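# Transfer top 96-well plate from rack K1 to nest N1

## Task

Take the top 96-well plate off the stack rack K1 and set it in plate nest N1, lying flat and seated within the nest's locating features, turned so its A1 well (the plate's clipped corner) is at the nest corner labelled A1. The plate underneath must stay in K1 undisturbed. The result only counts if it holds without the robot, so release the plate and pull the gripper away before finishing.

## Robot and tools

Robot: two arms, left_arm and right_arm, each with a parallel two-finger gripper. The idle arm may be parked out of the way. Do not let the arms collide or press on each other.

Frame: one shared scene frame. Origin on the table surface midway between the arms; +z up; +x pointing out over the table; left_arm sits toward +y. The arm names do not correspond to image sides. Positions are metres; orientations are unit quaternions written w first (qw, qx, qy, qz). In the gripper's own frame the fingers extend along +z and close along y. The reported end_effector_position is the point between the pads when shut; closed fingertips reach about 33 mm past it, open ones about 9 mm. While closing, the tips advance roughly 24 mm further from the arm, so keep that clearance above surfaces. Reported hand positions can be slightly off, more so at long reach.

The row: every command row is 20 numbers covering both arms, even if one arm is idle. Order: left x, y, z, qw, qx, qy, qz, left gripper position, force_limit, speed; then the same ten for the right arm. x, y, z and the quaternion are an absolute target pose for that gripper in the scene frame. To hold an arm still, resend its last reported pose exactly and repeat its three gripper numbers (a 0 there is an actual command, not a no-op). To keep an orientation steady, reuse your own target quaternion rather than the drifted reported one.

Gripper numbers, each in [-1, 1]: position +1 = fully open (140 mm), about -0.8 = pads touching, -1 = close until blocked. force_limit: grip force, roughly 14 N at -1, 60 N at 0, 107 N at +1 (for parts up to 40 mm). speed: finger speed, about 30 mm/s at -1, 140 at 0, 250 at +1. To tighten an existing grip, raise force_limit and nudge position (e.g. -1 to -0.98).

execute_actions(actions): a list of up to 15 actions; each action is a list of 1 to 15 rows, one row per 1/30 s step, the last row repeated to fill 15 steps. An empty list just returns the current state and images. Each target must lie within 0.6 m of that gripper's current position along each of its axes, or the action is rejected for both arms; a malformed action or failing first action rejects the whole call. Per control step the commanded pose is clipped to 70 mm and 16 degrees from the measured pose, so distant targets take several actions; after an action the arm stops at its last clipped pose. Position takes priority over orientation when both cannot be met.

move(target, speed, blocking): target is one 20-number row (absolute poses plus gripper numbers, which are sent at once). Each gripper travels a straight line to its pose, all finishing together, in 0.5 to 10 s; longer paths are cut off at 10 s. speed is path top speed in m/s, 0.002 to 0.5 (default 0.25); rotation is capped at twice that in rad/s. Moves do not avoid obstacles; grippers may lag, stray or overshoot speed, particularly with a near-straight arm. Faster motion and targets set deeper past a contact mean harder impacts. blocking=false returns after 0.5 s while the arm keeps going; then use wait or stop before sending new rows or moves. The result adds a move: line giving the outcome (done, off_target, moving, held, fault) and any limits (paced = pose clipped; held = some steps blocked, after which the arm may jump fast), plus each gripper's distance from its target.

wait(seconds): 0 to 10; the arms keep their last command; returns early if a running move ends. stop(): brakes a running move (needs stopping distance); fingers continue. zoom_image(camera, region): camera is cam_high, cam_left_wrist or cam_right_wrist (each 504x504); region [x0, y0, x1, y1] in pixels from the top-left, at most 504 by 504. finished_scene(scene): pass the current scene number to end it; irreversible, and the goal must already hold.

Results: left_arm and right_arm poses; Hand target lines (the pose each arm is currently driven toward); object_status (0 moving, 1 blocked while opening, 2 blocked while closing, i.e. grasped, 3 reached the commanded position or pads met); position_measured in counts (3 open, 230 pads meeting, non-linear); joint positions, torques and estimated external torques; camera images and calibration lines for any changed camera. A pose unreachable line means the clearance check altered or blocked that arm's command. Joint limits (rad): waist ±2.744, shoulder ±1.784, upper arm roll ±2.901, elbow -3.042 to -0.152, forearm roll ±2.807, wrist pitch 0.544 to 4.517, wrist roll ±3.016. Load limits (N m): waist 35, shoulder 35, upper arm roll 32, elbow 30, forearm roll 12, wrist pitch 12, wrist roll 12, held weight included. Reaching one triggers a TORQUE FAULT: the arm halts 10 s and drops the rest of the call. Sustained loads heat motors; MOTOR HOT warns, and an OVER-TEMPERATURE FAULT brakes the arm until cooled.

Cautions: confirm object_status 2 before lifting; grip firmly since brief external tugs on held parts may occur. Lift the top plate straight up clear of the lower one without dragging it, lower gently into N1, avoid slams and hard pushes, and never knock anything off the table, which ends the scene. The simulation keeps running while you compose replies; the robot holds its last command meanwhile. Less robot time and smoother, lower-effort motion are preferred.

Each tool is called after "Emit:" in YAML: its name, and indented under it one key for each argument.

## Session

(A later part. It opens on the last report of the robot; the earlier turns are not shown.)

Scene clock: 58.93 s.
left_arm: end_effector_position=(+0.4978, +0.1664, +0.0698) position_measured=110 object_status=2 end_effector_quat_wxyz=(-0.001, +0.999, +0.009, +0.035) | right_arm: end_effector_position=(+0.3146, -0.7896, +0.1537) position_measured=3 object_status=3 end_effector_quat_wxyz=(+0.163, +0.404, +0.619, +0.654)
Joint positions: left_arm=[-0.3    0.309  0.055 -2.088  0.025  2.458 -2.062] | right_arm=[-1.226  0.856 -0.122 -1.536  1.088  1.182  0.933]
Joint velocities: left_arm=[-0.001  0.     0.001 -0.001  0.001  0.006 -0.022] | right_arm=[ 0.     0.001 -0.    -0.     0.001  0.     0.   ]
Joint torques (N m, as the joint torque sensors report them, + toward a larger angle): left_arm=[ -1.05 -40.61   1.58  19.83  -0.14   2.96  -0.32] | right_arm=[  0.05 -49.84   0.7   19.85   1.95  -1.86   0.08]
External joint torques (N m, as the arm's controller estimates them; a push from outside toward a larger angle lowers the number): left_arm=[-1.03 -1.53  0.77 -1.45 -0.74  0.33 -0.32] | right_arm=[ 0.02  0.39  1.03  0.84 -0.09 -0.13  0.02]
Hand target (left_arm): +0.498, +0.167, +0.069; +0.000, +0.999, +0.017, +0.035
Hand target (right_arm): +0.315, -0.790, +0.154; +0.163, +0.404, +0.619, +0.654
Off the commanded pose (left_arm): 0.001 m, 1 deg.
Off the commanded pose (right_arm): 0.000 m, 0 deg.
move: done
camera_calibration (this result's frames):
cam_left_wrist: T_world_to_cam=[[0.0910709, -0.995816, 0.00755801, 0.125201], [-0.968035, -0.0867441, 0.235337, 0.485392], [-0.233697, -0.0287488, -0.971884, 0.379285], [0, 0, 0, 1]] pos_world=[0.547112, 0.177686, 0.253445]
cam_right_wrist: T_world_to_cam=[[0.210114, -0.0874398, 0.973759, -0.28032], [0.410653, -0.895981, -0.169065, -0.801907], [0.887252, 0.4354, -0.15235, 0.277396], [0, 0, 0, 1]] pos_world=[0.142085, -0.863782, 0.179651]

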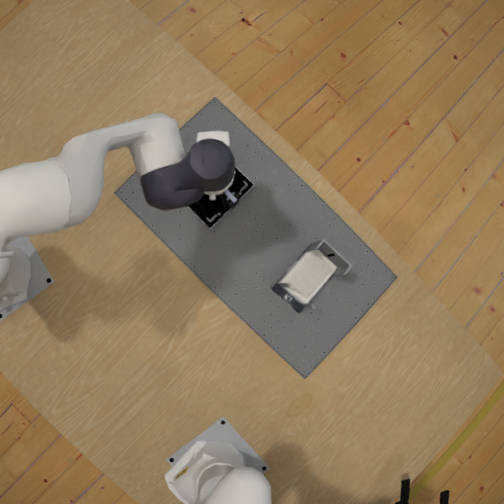

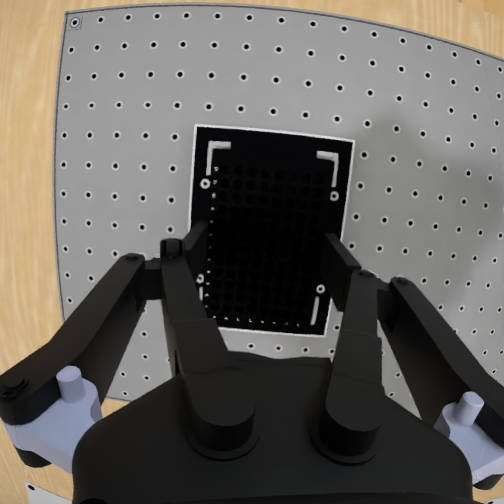

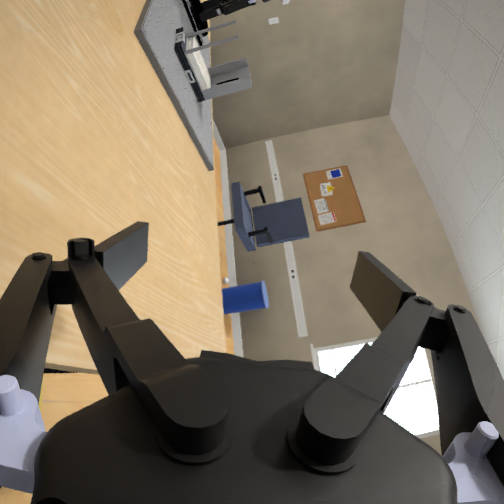

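Emit:
move:
  target: [0.498,0.166,0.0605,0,0.9993,0.016,0.035,-1,0,-1,0.3146,-0.7896,0.1537,0.163,0.404,0.619,0.654,1,0,0]
  speed: 0.012

Emit:
zoom_image:
  camera: "cam_left_wrist"
  region: [150,110,390,350]

Emit:
zoom_image:
  camera: "cam_left_wrist"
  region: [190,125,350,205]

Scene clock: 64.03 s.
left_arm: end_effector_position=(+0.4983, +0.1663, +0.0617) position_measured=110 object_status=2 end_effector_quat_wxyz=(-0.001, +0.999, +0.013, +0.035) | right_arm: end_effector_position=(+0.3146, -0.7896, +0.1537) position_measured=3 object_status=3 end_effector_quat_wxyz=(+0.163, +0.404, +0.619, +0.654)
Joint positions: left_arm=[-0.3    0.325  0.055 -2.09   0.025  2.477 -2.069] | right_arm=[-1.226  0.856 -0.122 -1.536  1.088  1.182  0.933]
Joint velocities: left_arm=[-0.     0.004 -0.001 -0.001  0.     0.005  0.001] | right_arm=[ 0.    -0.001 -0.001 -0.001 -0.001  0.001 -0.002]
Joint torques (N m, as the joint torque sensors report them, + toward a larger angle): left_arm=[ -0.78 -40.06   0.68  19.34  -0.03   2.95  -0.22] | right_arm=[ -0.05 -49.83   0.88  19.49   2.    -1.88   0.03]
External joint torques (N m, as the arm's controller estimates them; a push from outside toward a larger angle lowers the number): left_arm=[-0.69 -0.93 -0.11 -1.6  -0.61  0.33 -0.22] | right_arm=[-0.06  0.4   1.22  0.51 -0.05 -0.15 -0.03]
Hand target (left_arm): +0.498, +0.166, +0.060; -0.000, +0.999, +0.016, +0.035
Hand target (right_arm): +0.315, -0.790, +0.154; +0.163, +0.404, +0.619, +0.654
Off the commanded pose (left_arm): 0.001 m, 0 deg.
Off the commanded pose (right_arm): 0.000 m, 0 deg.
move: done
camera_calibration (this result's frames):
cam_left_wrist: T_world_to_cam=[[0.0974289, -0.99521, 0.0080675, 0.121743], [-0.967687, -0.092834, 0.234444, 0.488681], [-0.232572, -0.0306484, -0.972096, 0.371248], [0, 0, 0, 1]] pos_world=[0.547371, 0.177904, 0.245339]
cam_right_wrist: T_world_to_cam=[[0.210114, -0.0874399, 0.973759, -0.28032], [0.410653, -0.895981, -0.169065, -0.801907], [0.887252, 0.4354, -0.15235, 0.277396], [0, 0, 0, 1]] pos_world=[0.142085, -0.863782, 0.179651]

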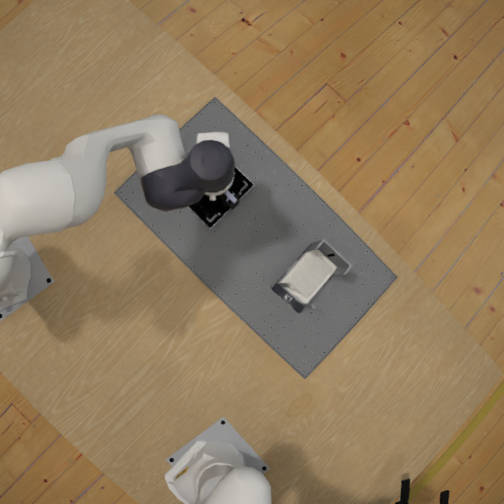

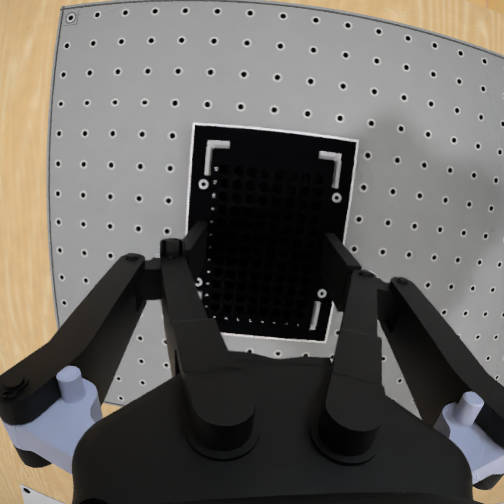

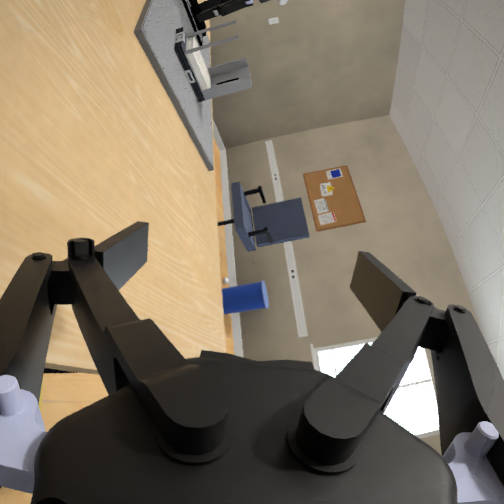

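Region (150, 110, 390, 350) of cam_left_wrist's 504x504 image, scaled by 2.100, with more detail than that image has.

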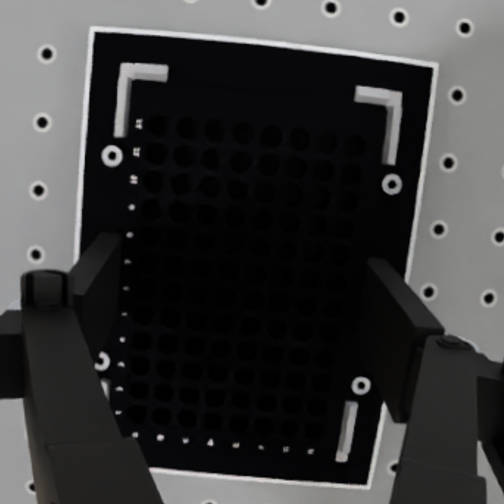

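Region (190, 125, 350, 205) of cam_left_wrist's 504x504 image, scaled by 3.150, with more detail than that image has.

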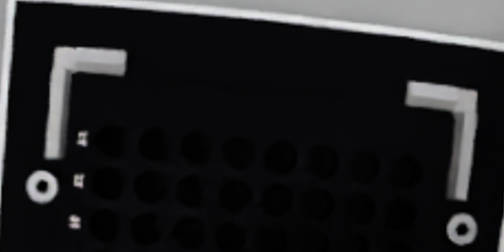

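Emit:
move:
  target: [0.498,0.166,0.0555,0,0.9993,0.014,0.035,-1,0,-1,0.3146,-0.7896,0.1537,0.163,0.404,0.619,0.654,1,0,0]
  speed: 0.01

Emit:
zoom_image:
  camera: "cam_left_wrist"
  region: [150,110,390,350]

Scene clock: 70.13 s.
left_arm: end_effector_position=(+0.4995, +0.1656, +0.0602) position_measured=110 object_status=2 end_effector_quat_wxyz=(+0.000, +0.999, +0.013, +0.037) | right_arm: end_effector_position=(+0.3146, -0.7896, +0.1537) position_measured=3 object_status=3 end_effector_quat_wxyz=(+0.163, +0.404, +0.619, +0.654)
Joint positions: left_arm=[-0.3    0.329  0.055 -2.091  0.025  2.485 -2.069] | right_arm=[-1.226  0.856 -0.122 -1.536  1.088  1.182  0.933]
Joint velocities: left_arm=[ 0.001 -0.001  0.001 -0.001 -0.    -0.     0.002] | right_arm=[-0.     0.     0.001 -0.001  0.001  0.     0.002]
Joint torques (N m, as the joint torque sensors report them, + toward a larger angle): left_arm=[ -0.11 -37.44   0.48  19.41  -0.06   3.5   -0.07] | right_arm=[  0.06 -49.68   0.21  19.92   1.94  -1.84   0.12]
External joint torques (N m, as the arm's controller estimates them; a push from outside toward a larger angle lowers the number): left_arm=[-0.2   2.18 -0.5  -1.71 -0.63  0.84 -0.07] | right_arm=[ 0.11  0.55  0.59  0.91 -0.11 -0.11  0.06]
Hand target (left_arm): +0.498, +0.166, +0.056; -0.000, +0.999, +0.014, +0.035
Hand target (right_arm): +0.315, -0.790, +0.154; +0.163, +0.404, +0.619, +0.654
Off the commanded pose (left_arm): 0.005 m, 0 deg.
Off the commanded pose (right_arm): 0.000 m, 0 deg.
move: off_target (left_arm)
camera_calibration (this result's frames):
cam_left_wrist: T_world_to_cam=[[0.0972442, -0.995207, 0.0103134, 0.120961], [-0.968568, -0.0922473, 0.231012, 0.49068], [-0.228953, -0.0324538, -0.972896, 0.368631], [0, 0, 0, 1]] pos_world=[0.547894, 0.177608, 0.24404]
cam_right_wrist: T_world_to_cam=[[0.210114, -0.0874401, 0.973759, -0.28032], [0.410653, -0.895981, -0.169065, -0.801907], [0.887252, 0.4354, -0.15235, 0.277396], [0, 0, 0, 1]] pos_world=[0.142085, -0.863782, 0.179651]

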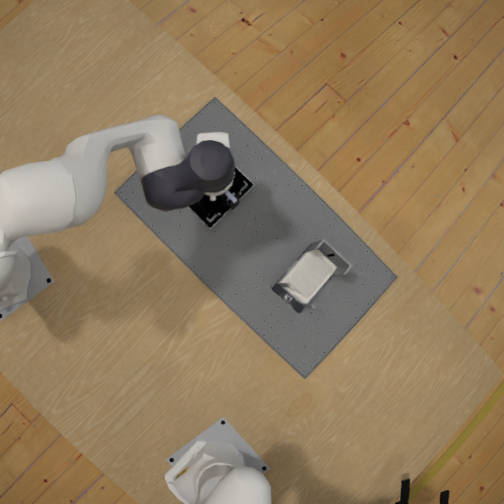

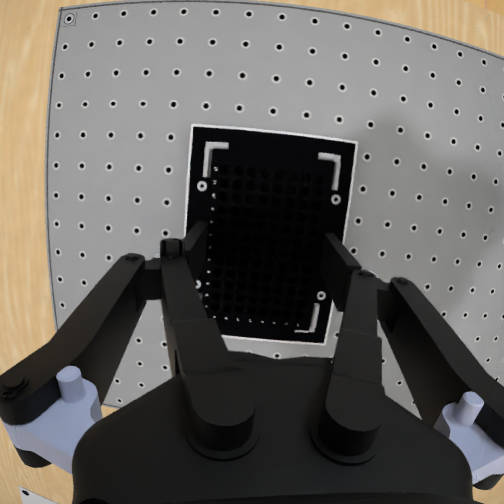

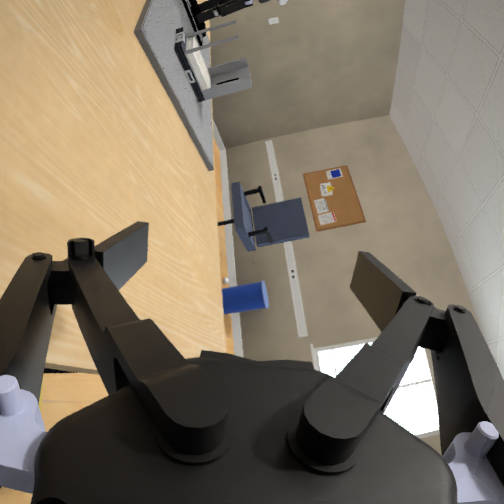

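Region (150, 110, 390, 350) of cam_left_wrist's 504x504 image, scaled by 2.100, with more detail than that image has.

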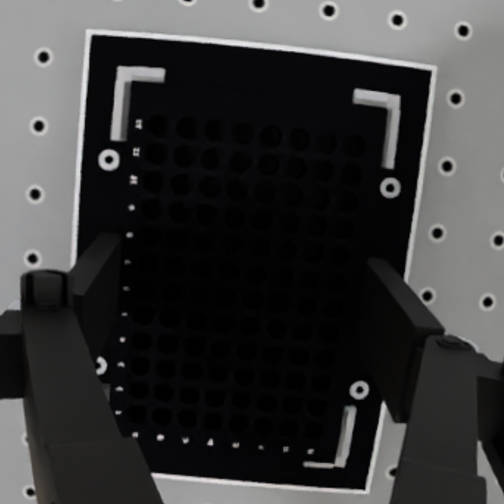

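The height matches a seated plate. Release.

Emit:
move:
  target: [0.4995,0.1656,0.0605,0,0.9993,0.014,0.035,0.5,0,-0.6,0.3146,-0.7896,0.1537,0.163,0.404,0.619,0.654,1,0,0]

Emit:
move:
  target: [0.43,0.1656,0.2,0,0.9993,0.014,0.035,0.5,0,-0.6,0.3146,-0.7896,0.1537,0.163,0.404,0.619,0.654,1,0,0]
  speed: 0.15

Emit:
zoom_image:
  camera: "cam_left_wrist"
  region: [180,70,360,250]

Emit:
move:
  target: [0.38,0.36,0.22,0,0.9993,0.014,0.035,0.5,0,-0.6,0.3146,-0.7896,0.1537,0.163,0.404,0.619,0.654,1,0,0]

Emit:
zoom_image:
  camera: "cam_high"
  region: [165,140,265,240]

Scene clock: 76.60 s.
left_arm: end_effector_position=(+0.4998, +0.1655, +0.0610) position_measured=66 object_status=3 end_effector_quat_wxyz=(-0.000, +0.999, +0.013, +0.036) | right_arm: end_effector_position=(+0.3146, -0.7896, +0.1537) position_measured=3 object_status=3 end_effector_quat_wxyz=(+0.163, +0.404, +0.619, +0.654)
Joint positions: left_arm=[-0.3    0.328  0.055 -2.088  0.025  2.481 -2.069] | right_arm=[-1.226  0.856 -0.122 -1.536  1.088  1.182  0.933]
Joint velocities: left_arm=[ 0.001  0.     0.001  0.    -0.    -0.001  0.001] | right_arm=[ 0.001 -0.     0.     0.    -0.001  0.    -0.002]
Joint torques (N m, as the joint torque sensors report them, + toward a larger angle): left_arm=[  0.2  -40.75   0.72  21.68  -0.09   2.28   0.02] | right_arm=[ -0.02 -49.63   0.62  19.48   2.01  -1.88   0.06]
External joint torques (N m, as the arm's controller estimates them; a push from outside toward a larger angle lowers the number): left_arm=[ 0.01 -1.37 -0.34  0.66 -0.66 -0.36  0.02] | right_arm=[-0.29  0.55  0.78  0.51 -0.03 -0.13  0.  ]
Hand target (left_arm): +0.499, +0.166, +0.061; +0.000, +0.999, +0.014, +0.035
Hand target (right_arm): +0.315, -0.790, +0.154; +0.163, +0.404, +0.619, +0.654
Off the commanded pose (left_arm): 0.001 m, 0 deg.
Off the commanded pose (right_arm): 0.000 m, 0 deg.
move: done
camera_calibration (this result's frames):
cam_left_wrist: T_world_to_cam=[[0.0973481, -0.995202, 0.00979397, 0.120775], [-0.968373, -0.092443, 0.231752, 0.490654], [-0.229735, -0.0320448, -0.972726, 0.36978], [0, 0, 0, 1]] pos_world=[0.54833, 0.177402, 0.244802]
cam_right_wrist: T_world_to_cam=[[0.210114, -0.08744, 0.973759, -0.28032], [0.410653, -0.89598, -0.169065, -0.801907], [0.887252, 0.4354, -0.15235, 0.277396], [0, 0, 0, 1]] pos_world=[0.142085, -0.863782, 0.179651]

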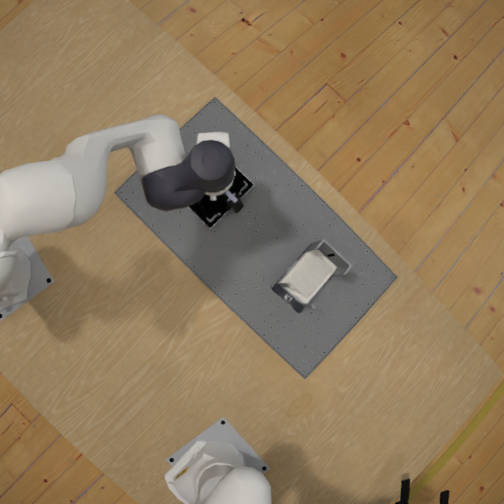

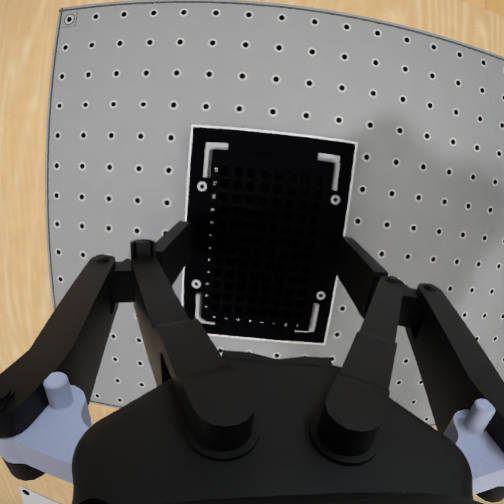

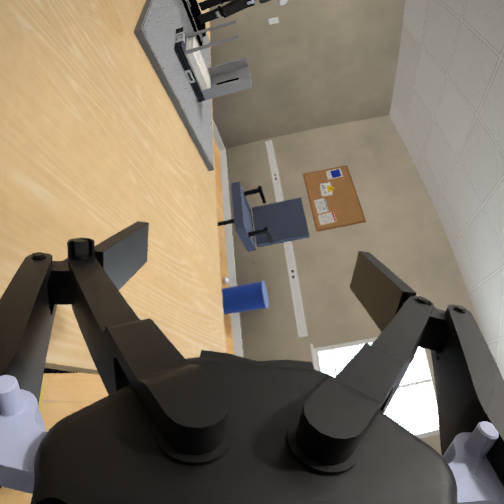

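Scene clock: 78.23 s.
left_arm: end_effector_position=(+0.4315, +0.1649, +0.2010) position_measured=66 object_status=3 end_effector_quat_wxyz=(+0.002, +0.999, +0.010, +0.037) | right_arm: end_effector_position=(+0.3146, -0.7896, +0.1537) position_measured=3 object_status=3 end_effector_quat_wxyz=(+0.163, +0.404, +0.619, +0.654)
Joint positions: left_arm=[-0.348 -0.044  0.043 -2.189  0.044  2.21  -2.127] | right_arm=[-1.226  0.856 -0.122 -1.536  1.088  1.182  0.933]
Joint velocities: left_arm=[-0.     0.     0.     0.001 -0.    -0.011 -0.01 ] | right_arm=[-0.001  0.001  0.002  0.    -0.001  0.001  0.001]
Joint torques (N m, as the joint torque sensors report them, + toward a larger angle): left_arm=[ -1.26 -31.86  -1.42  22.05   1.25   2.27  -0.32] | right_arm=[ -0.05 -49.5    0.23  19.51   1.96  -1.85   0.09]
External joint torques (N m, as the arm's controller estimates them; a push from outside toward a larger angle lowers the number): left_arm=[-1.2  -2.1  -1.26 -1.56  0.48 -0.38 -0.32] | right_arm=[-0.12  0.54  0.53  0.6  -0.07 -0.11  0.03]
Hand target (left_arm): +0.429, +0.165, +0.200; -0.000, +0.999, +0.013, +0.035
Hand target (right_arm): +0.315, -0.790, +0.154; +0.163, +0.404, +0.619, +0.654
Off the commanded pose (left_arm): 0.002 m, 1 deg.
Off the commanded pose (right_arm): 0.000 m, 0 deg.
move: done
camera_calibration (this result's frames):
cam_left_wrist: T_world_to_cam=[[0.0925512, -0.995622, 0.0130722, 0.126951], [-0.96887, -0.0870212, 0.231773, 0.391334], [-0.229621, -0.0341161, -0.972682, 0.490548], [0, 0, 0, 1]] pos_world=[0.480042, 0.177185, 0.384786]
cam_right_wrist: T_world_to_cam=[[0.210114, -0.0874398, 0.973759, -0.28032], [0.410653, -0.895981, -0.169065, -0.801907], [0.887252, 0.4354, -0.15235, 0.277396], [0, 0, 0, 1]] pos_world=[0.142085, -0.863782, 0.179651]

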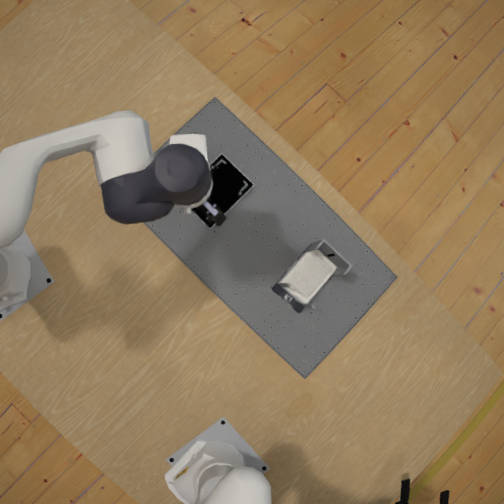

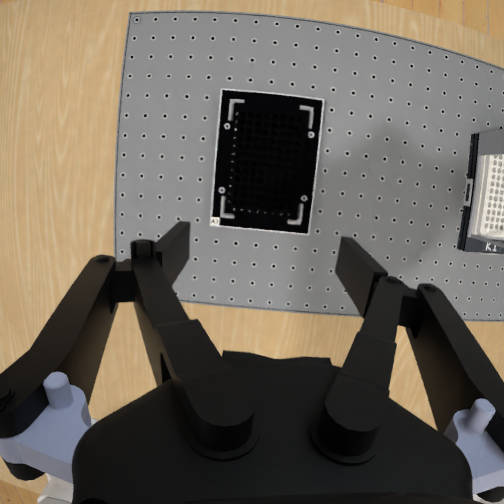

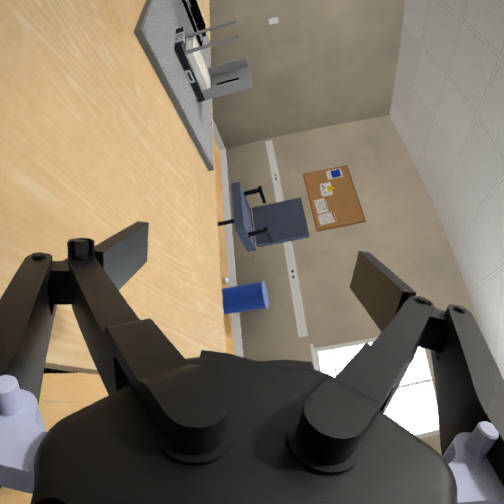

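Region (180, 70, 360, 250) of cam_left_wrist's 504x504 image, scaled by 2.800, with more detail than that image has.

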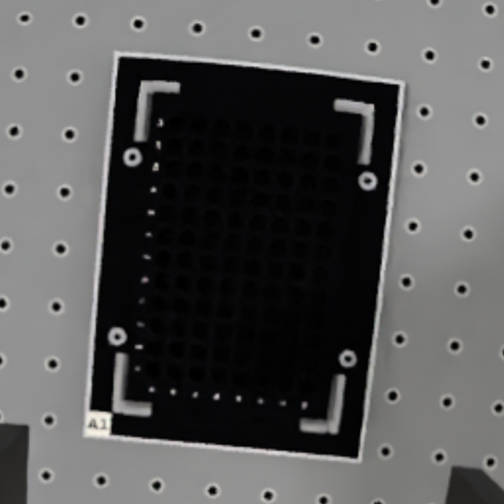

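Scene clock: 79.83 s.
left_arm: end_effector_position=(+0.3793, +0.3579, +0.2205) position_measured=66 object_status=3 end_effector_quat_wxyz=(+0.002, +0.999, +0.022, +0.037) | right_arm: end_effector_position=(+0.3146, -0.7896, +0.1537) position_measured=3 object_status=3 end_effector_quat_wxyz=(+0.163, +0.404, +0.619, +0.654)
Joint positions: left_arm=[-0.232 -0.431  0.265 -2.517  0.147  2.168 -1.885] | right_arm=[-1.226  0.856 -0.122 -1.536  1.088  1.182  0.933]
Joint velocities: left_arm=[-0.002 -0.001  0.004  0.001  0.003 -0.002  0.027] | right_arm=[ 0.001 -0.001  0.    -0.002 -0.     0.     0.   ]
Joint torques (N m, as the joint torque sensors report them, + toward a larger angle): left_arm=[ -2.09 -17.72  -1.43  22.3    1.22   2.19   0.39] | right_arm=[  0.45 -49.65   0.59  19.78   1.9   -1.83   0.07]
External joint torques (N m, as the arm's controller estimates them; a push from outside toward a larger angle lowers the number): left_arm=[-2.09 -2.02  1.91 -1.58  0.44 -0.5   0.39] | right_arm=[ 0.31  0.62  0.85  0.78 -0.15 -0.09  0.01]
Hand target (left_arm): +0.378, +0.359, +0.220; +0.001, +0.999, +0.014, +0.036
Hand target (right_arm): +0.315, -0.790, +0.154; +0.163, +0.404, +0.619, +0.654
Off the commanded pose (left_arm): 0.002 m, 1 deg.
Off the commanded pose (right_arm): 0.000 m, 0 deg.
move: done
camera_calibration (this result's frames):
cam_left_wrist: T_world_to_cam=[[0.115557, -0.993188, 0.0149648, 0.313663], [-0.966883, -0.10902, 0.230762, 0.360374], [-0.227559, -0.0411355, -0.972895, 0.505848], [0, 0, 0, 1]] pos_world=[0.427304, 0.371622, 0.404283]
cam_right_wrist: T_world_to_cam=[[0.210114, -0.0874398, 0.973759, -0.28032], [0.410653, -0.89598, -0.169065, -0.801907], [0.887252, 0.4354, -0.15235, 0.277396], [0, 0, 0, 1]] pos_world=[0.142085, -0.863782, 0.179651]

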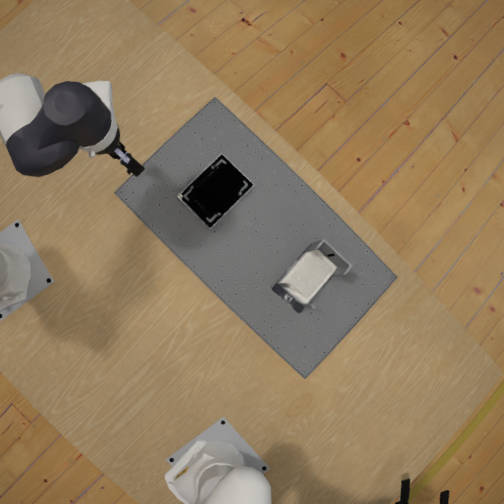

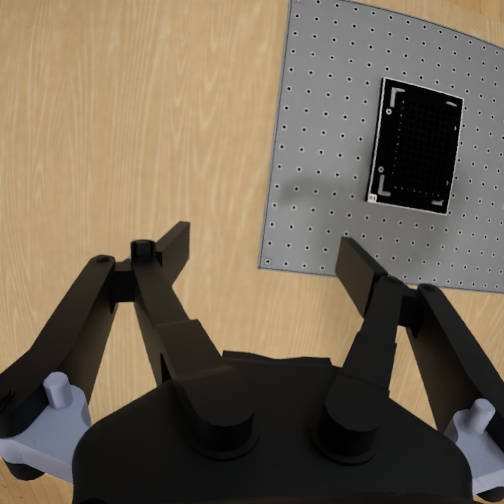

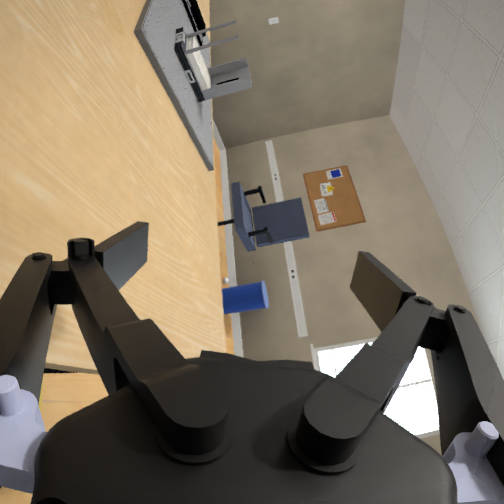

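Region (165, 140, 265, 240) of cam_high's 504x504 image, scaled by 5.040, with more detail than that image has.

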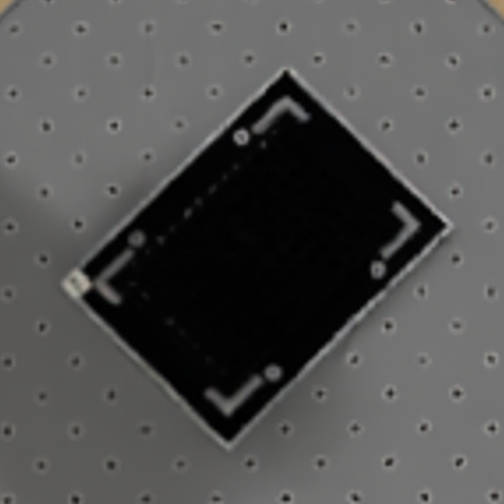

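Emit:
finished_scene:
  scene: 2

The scene is finished: the task was done.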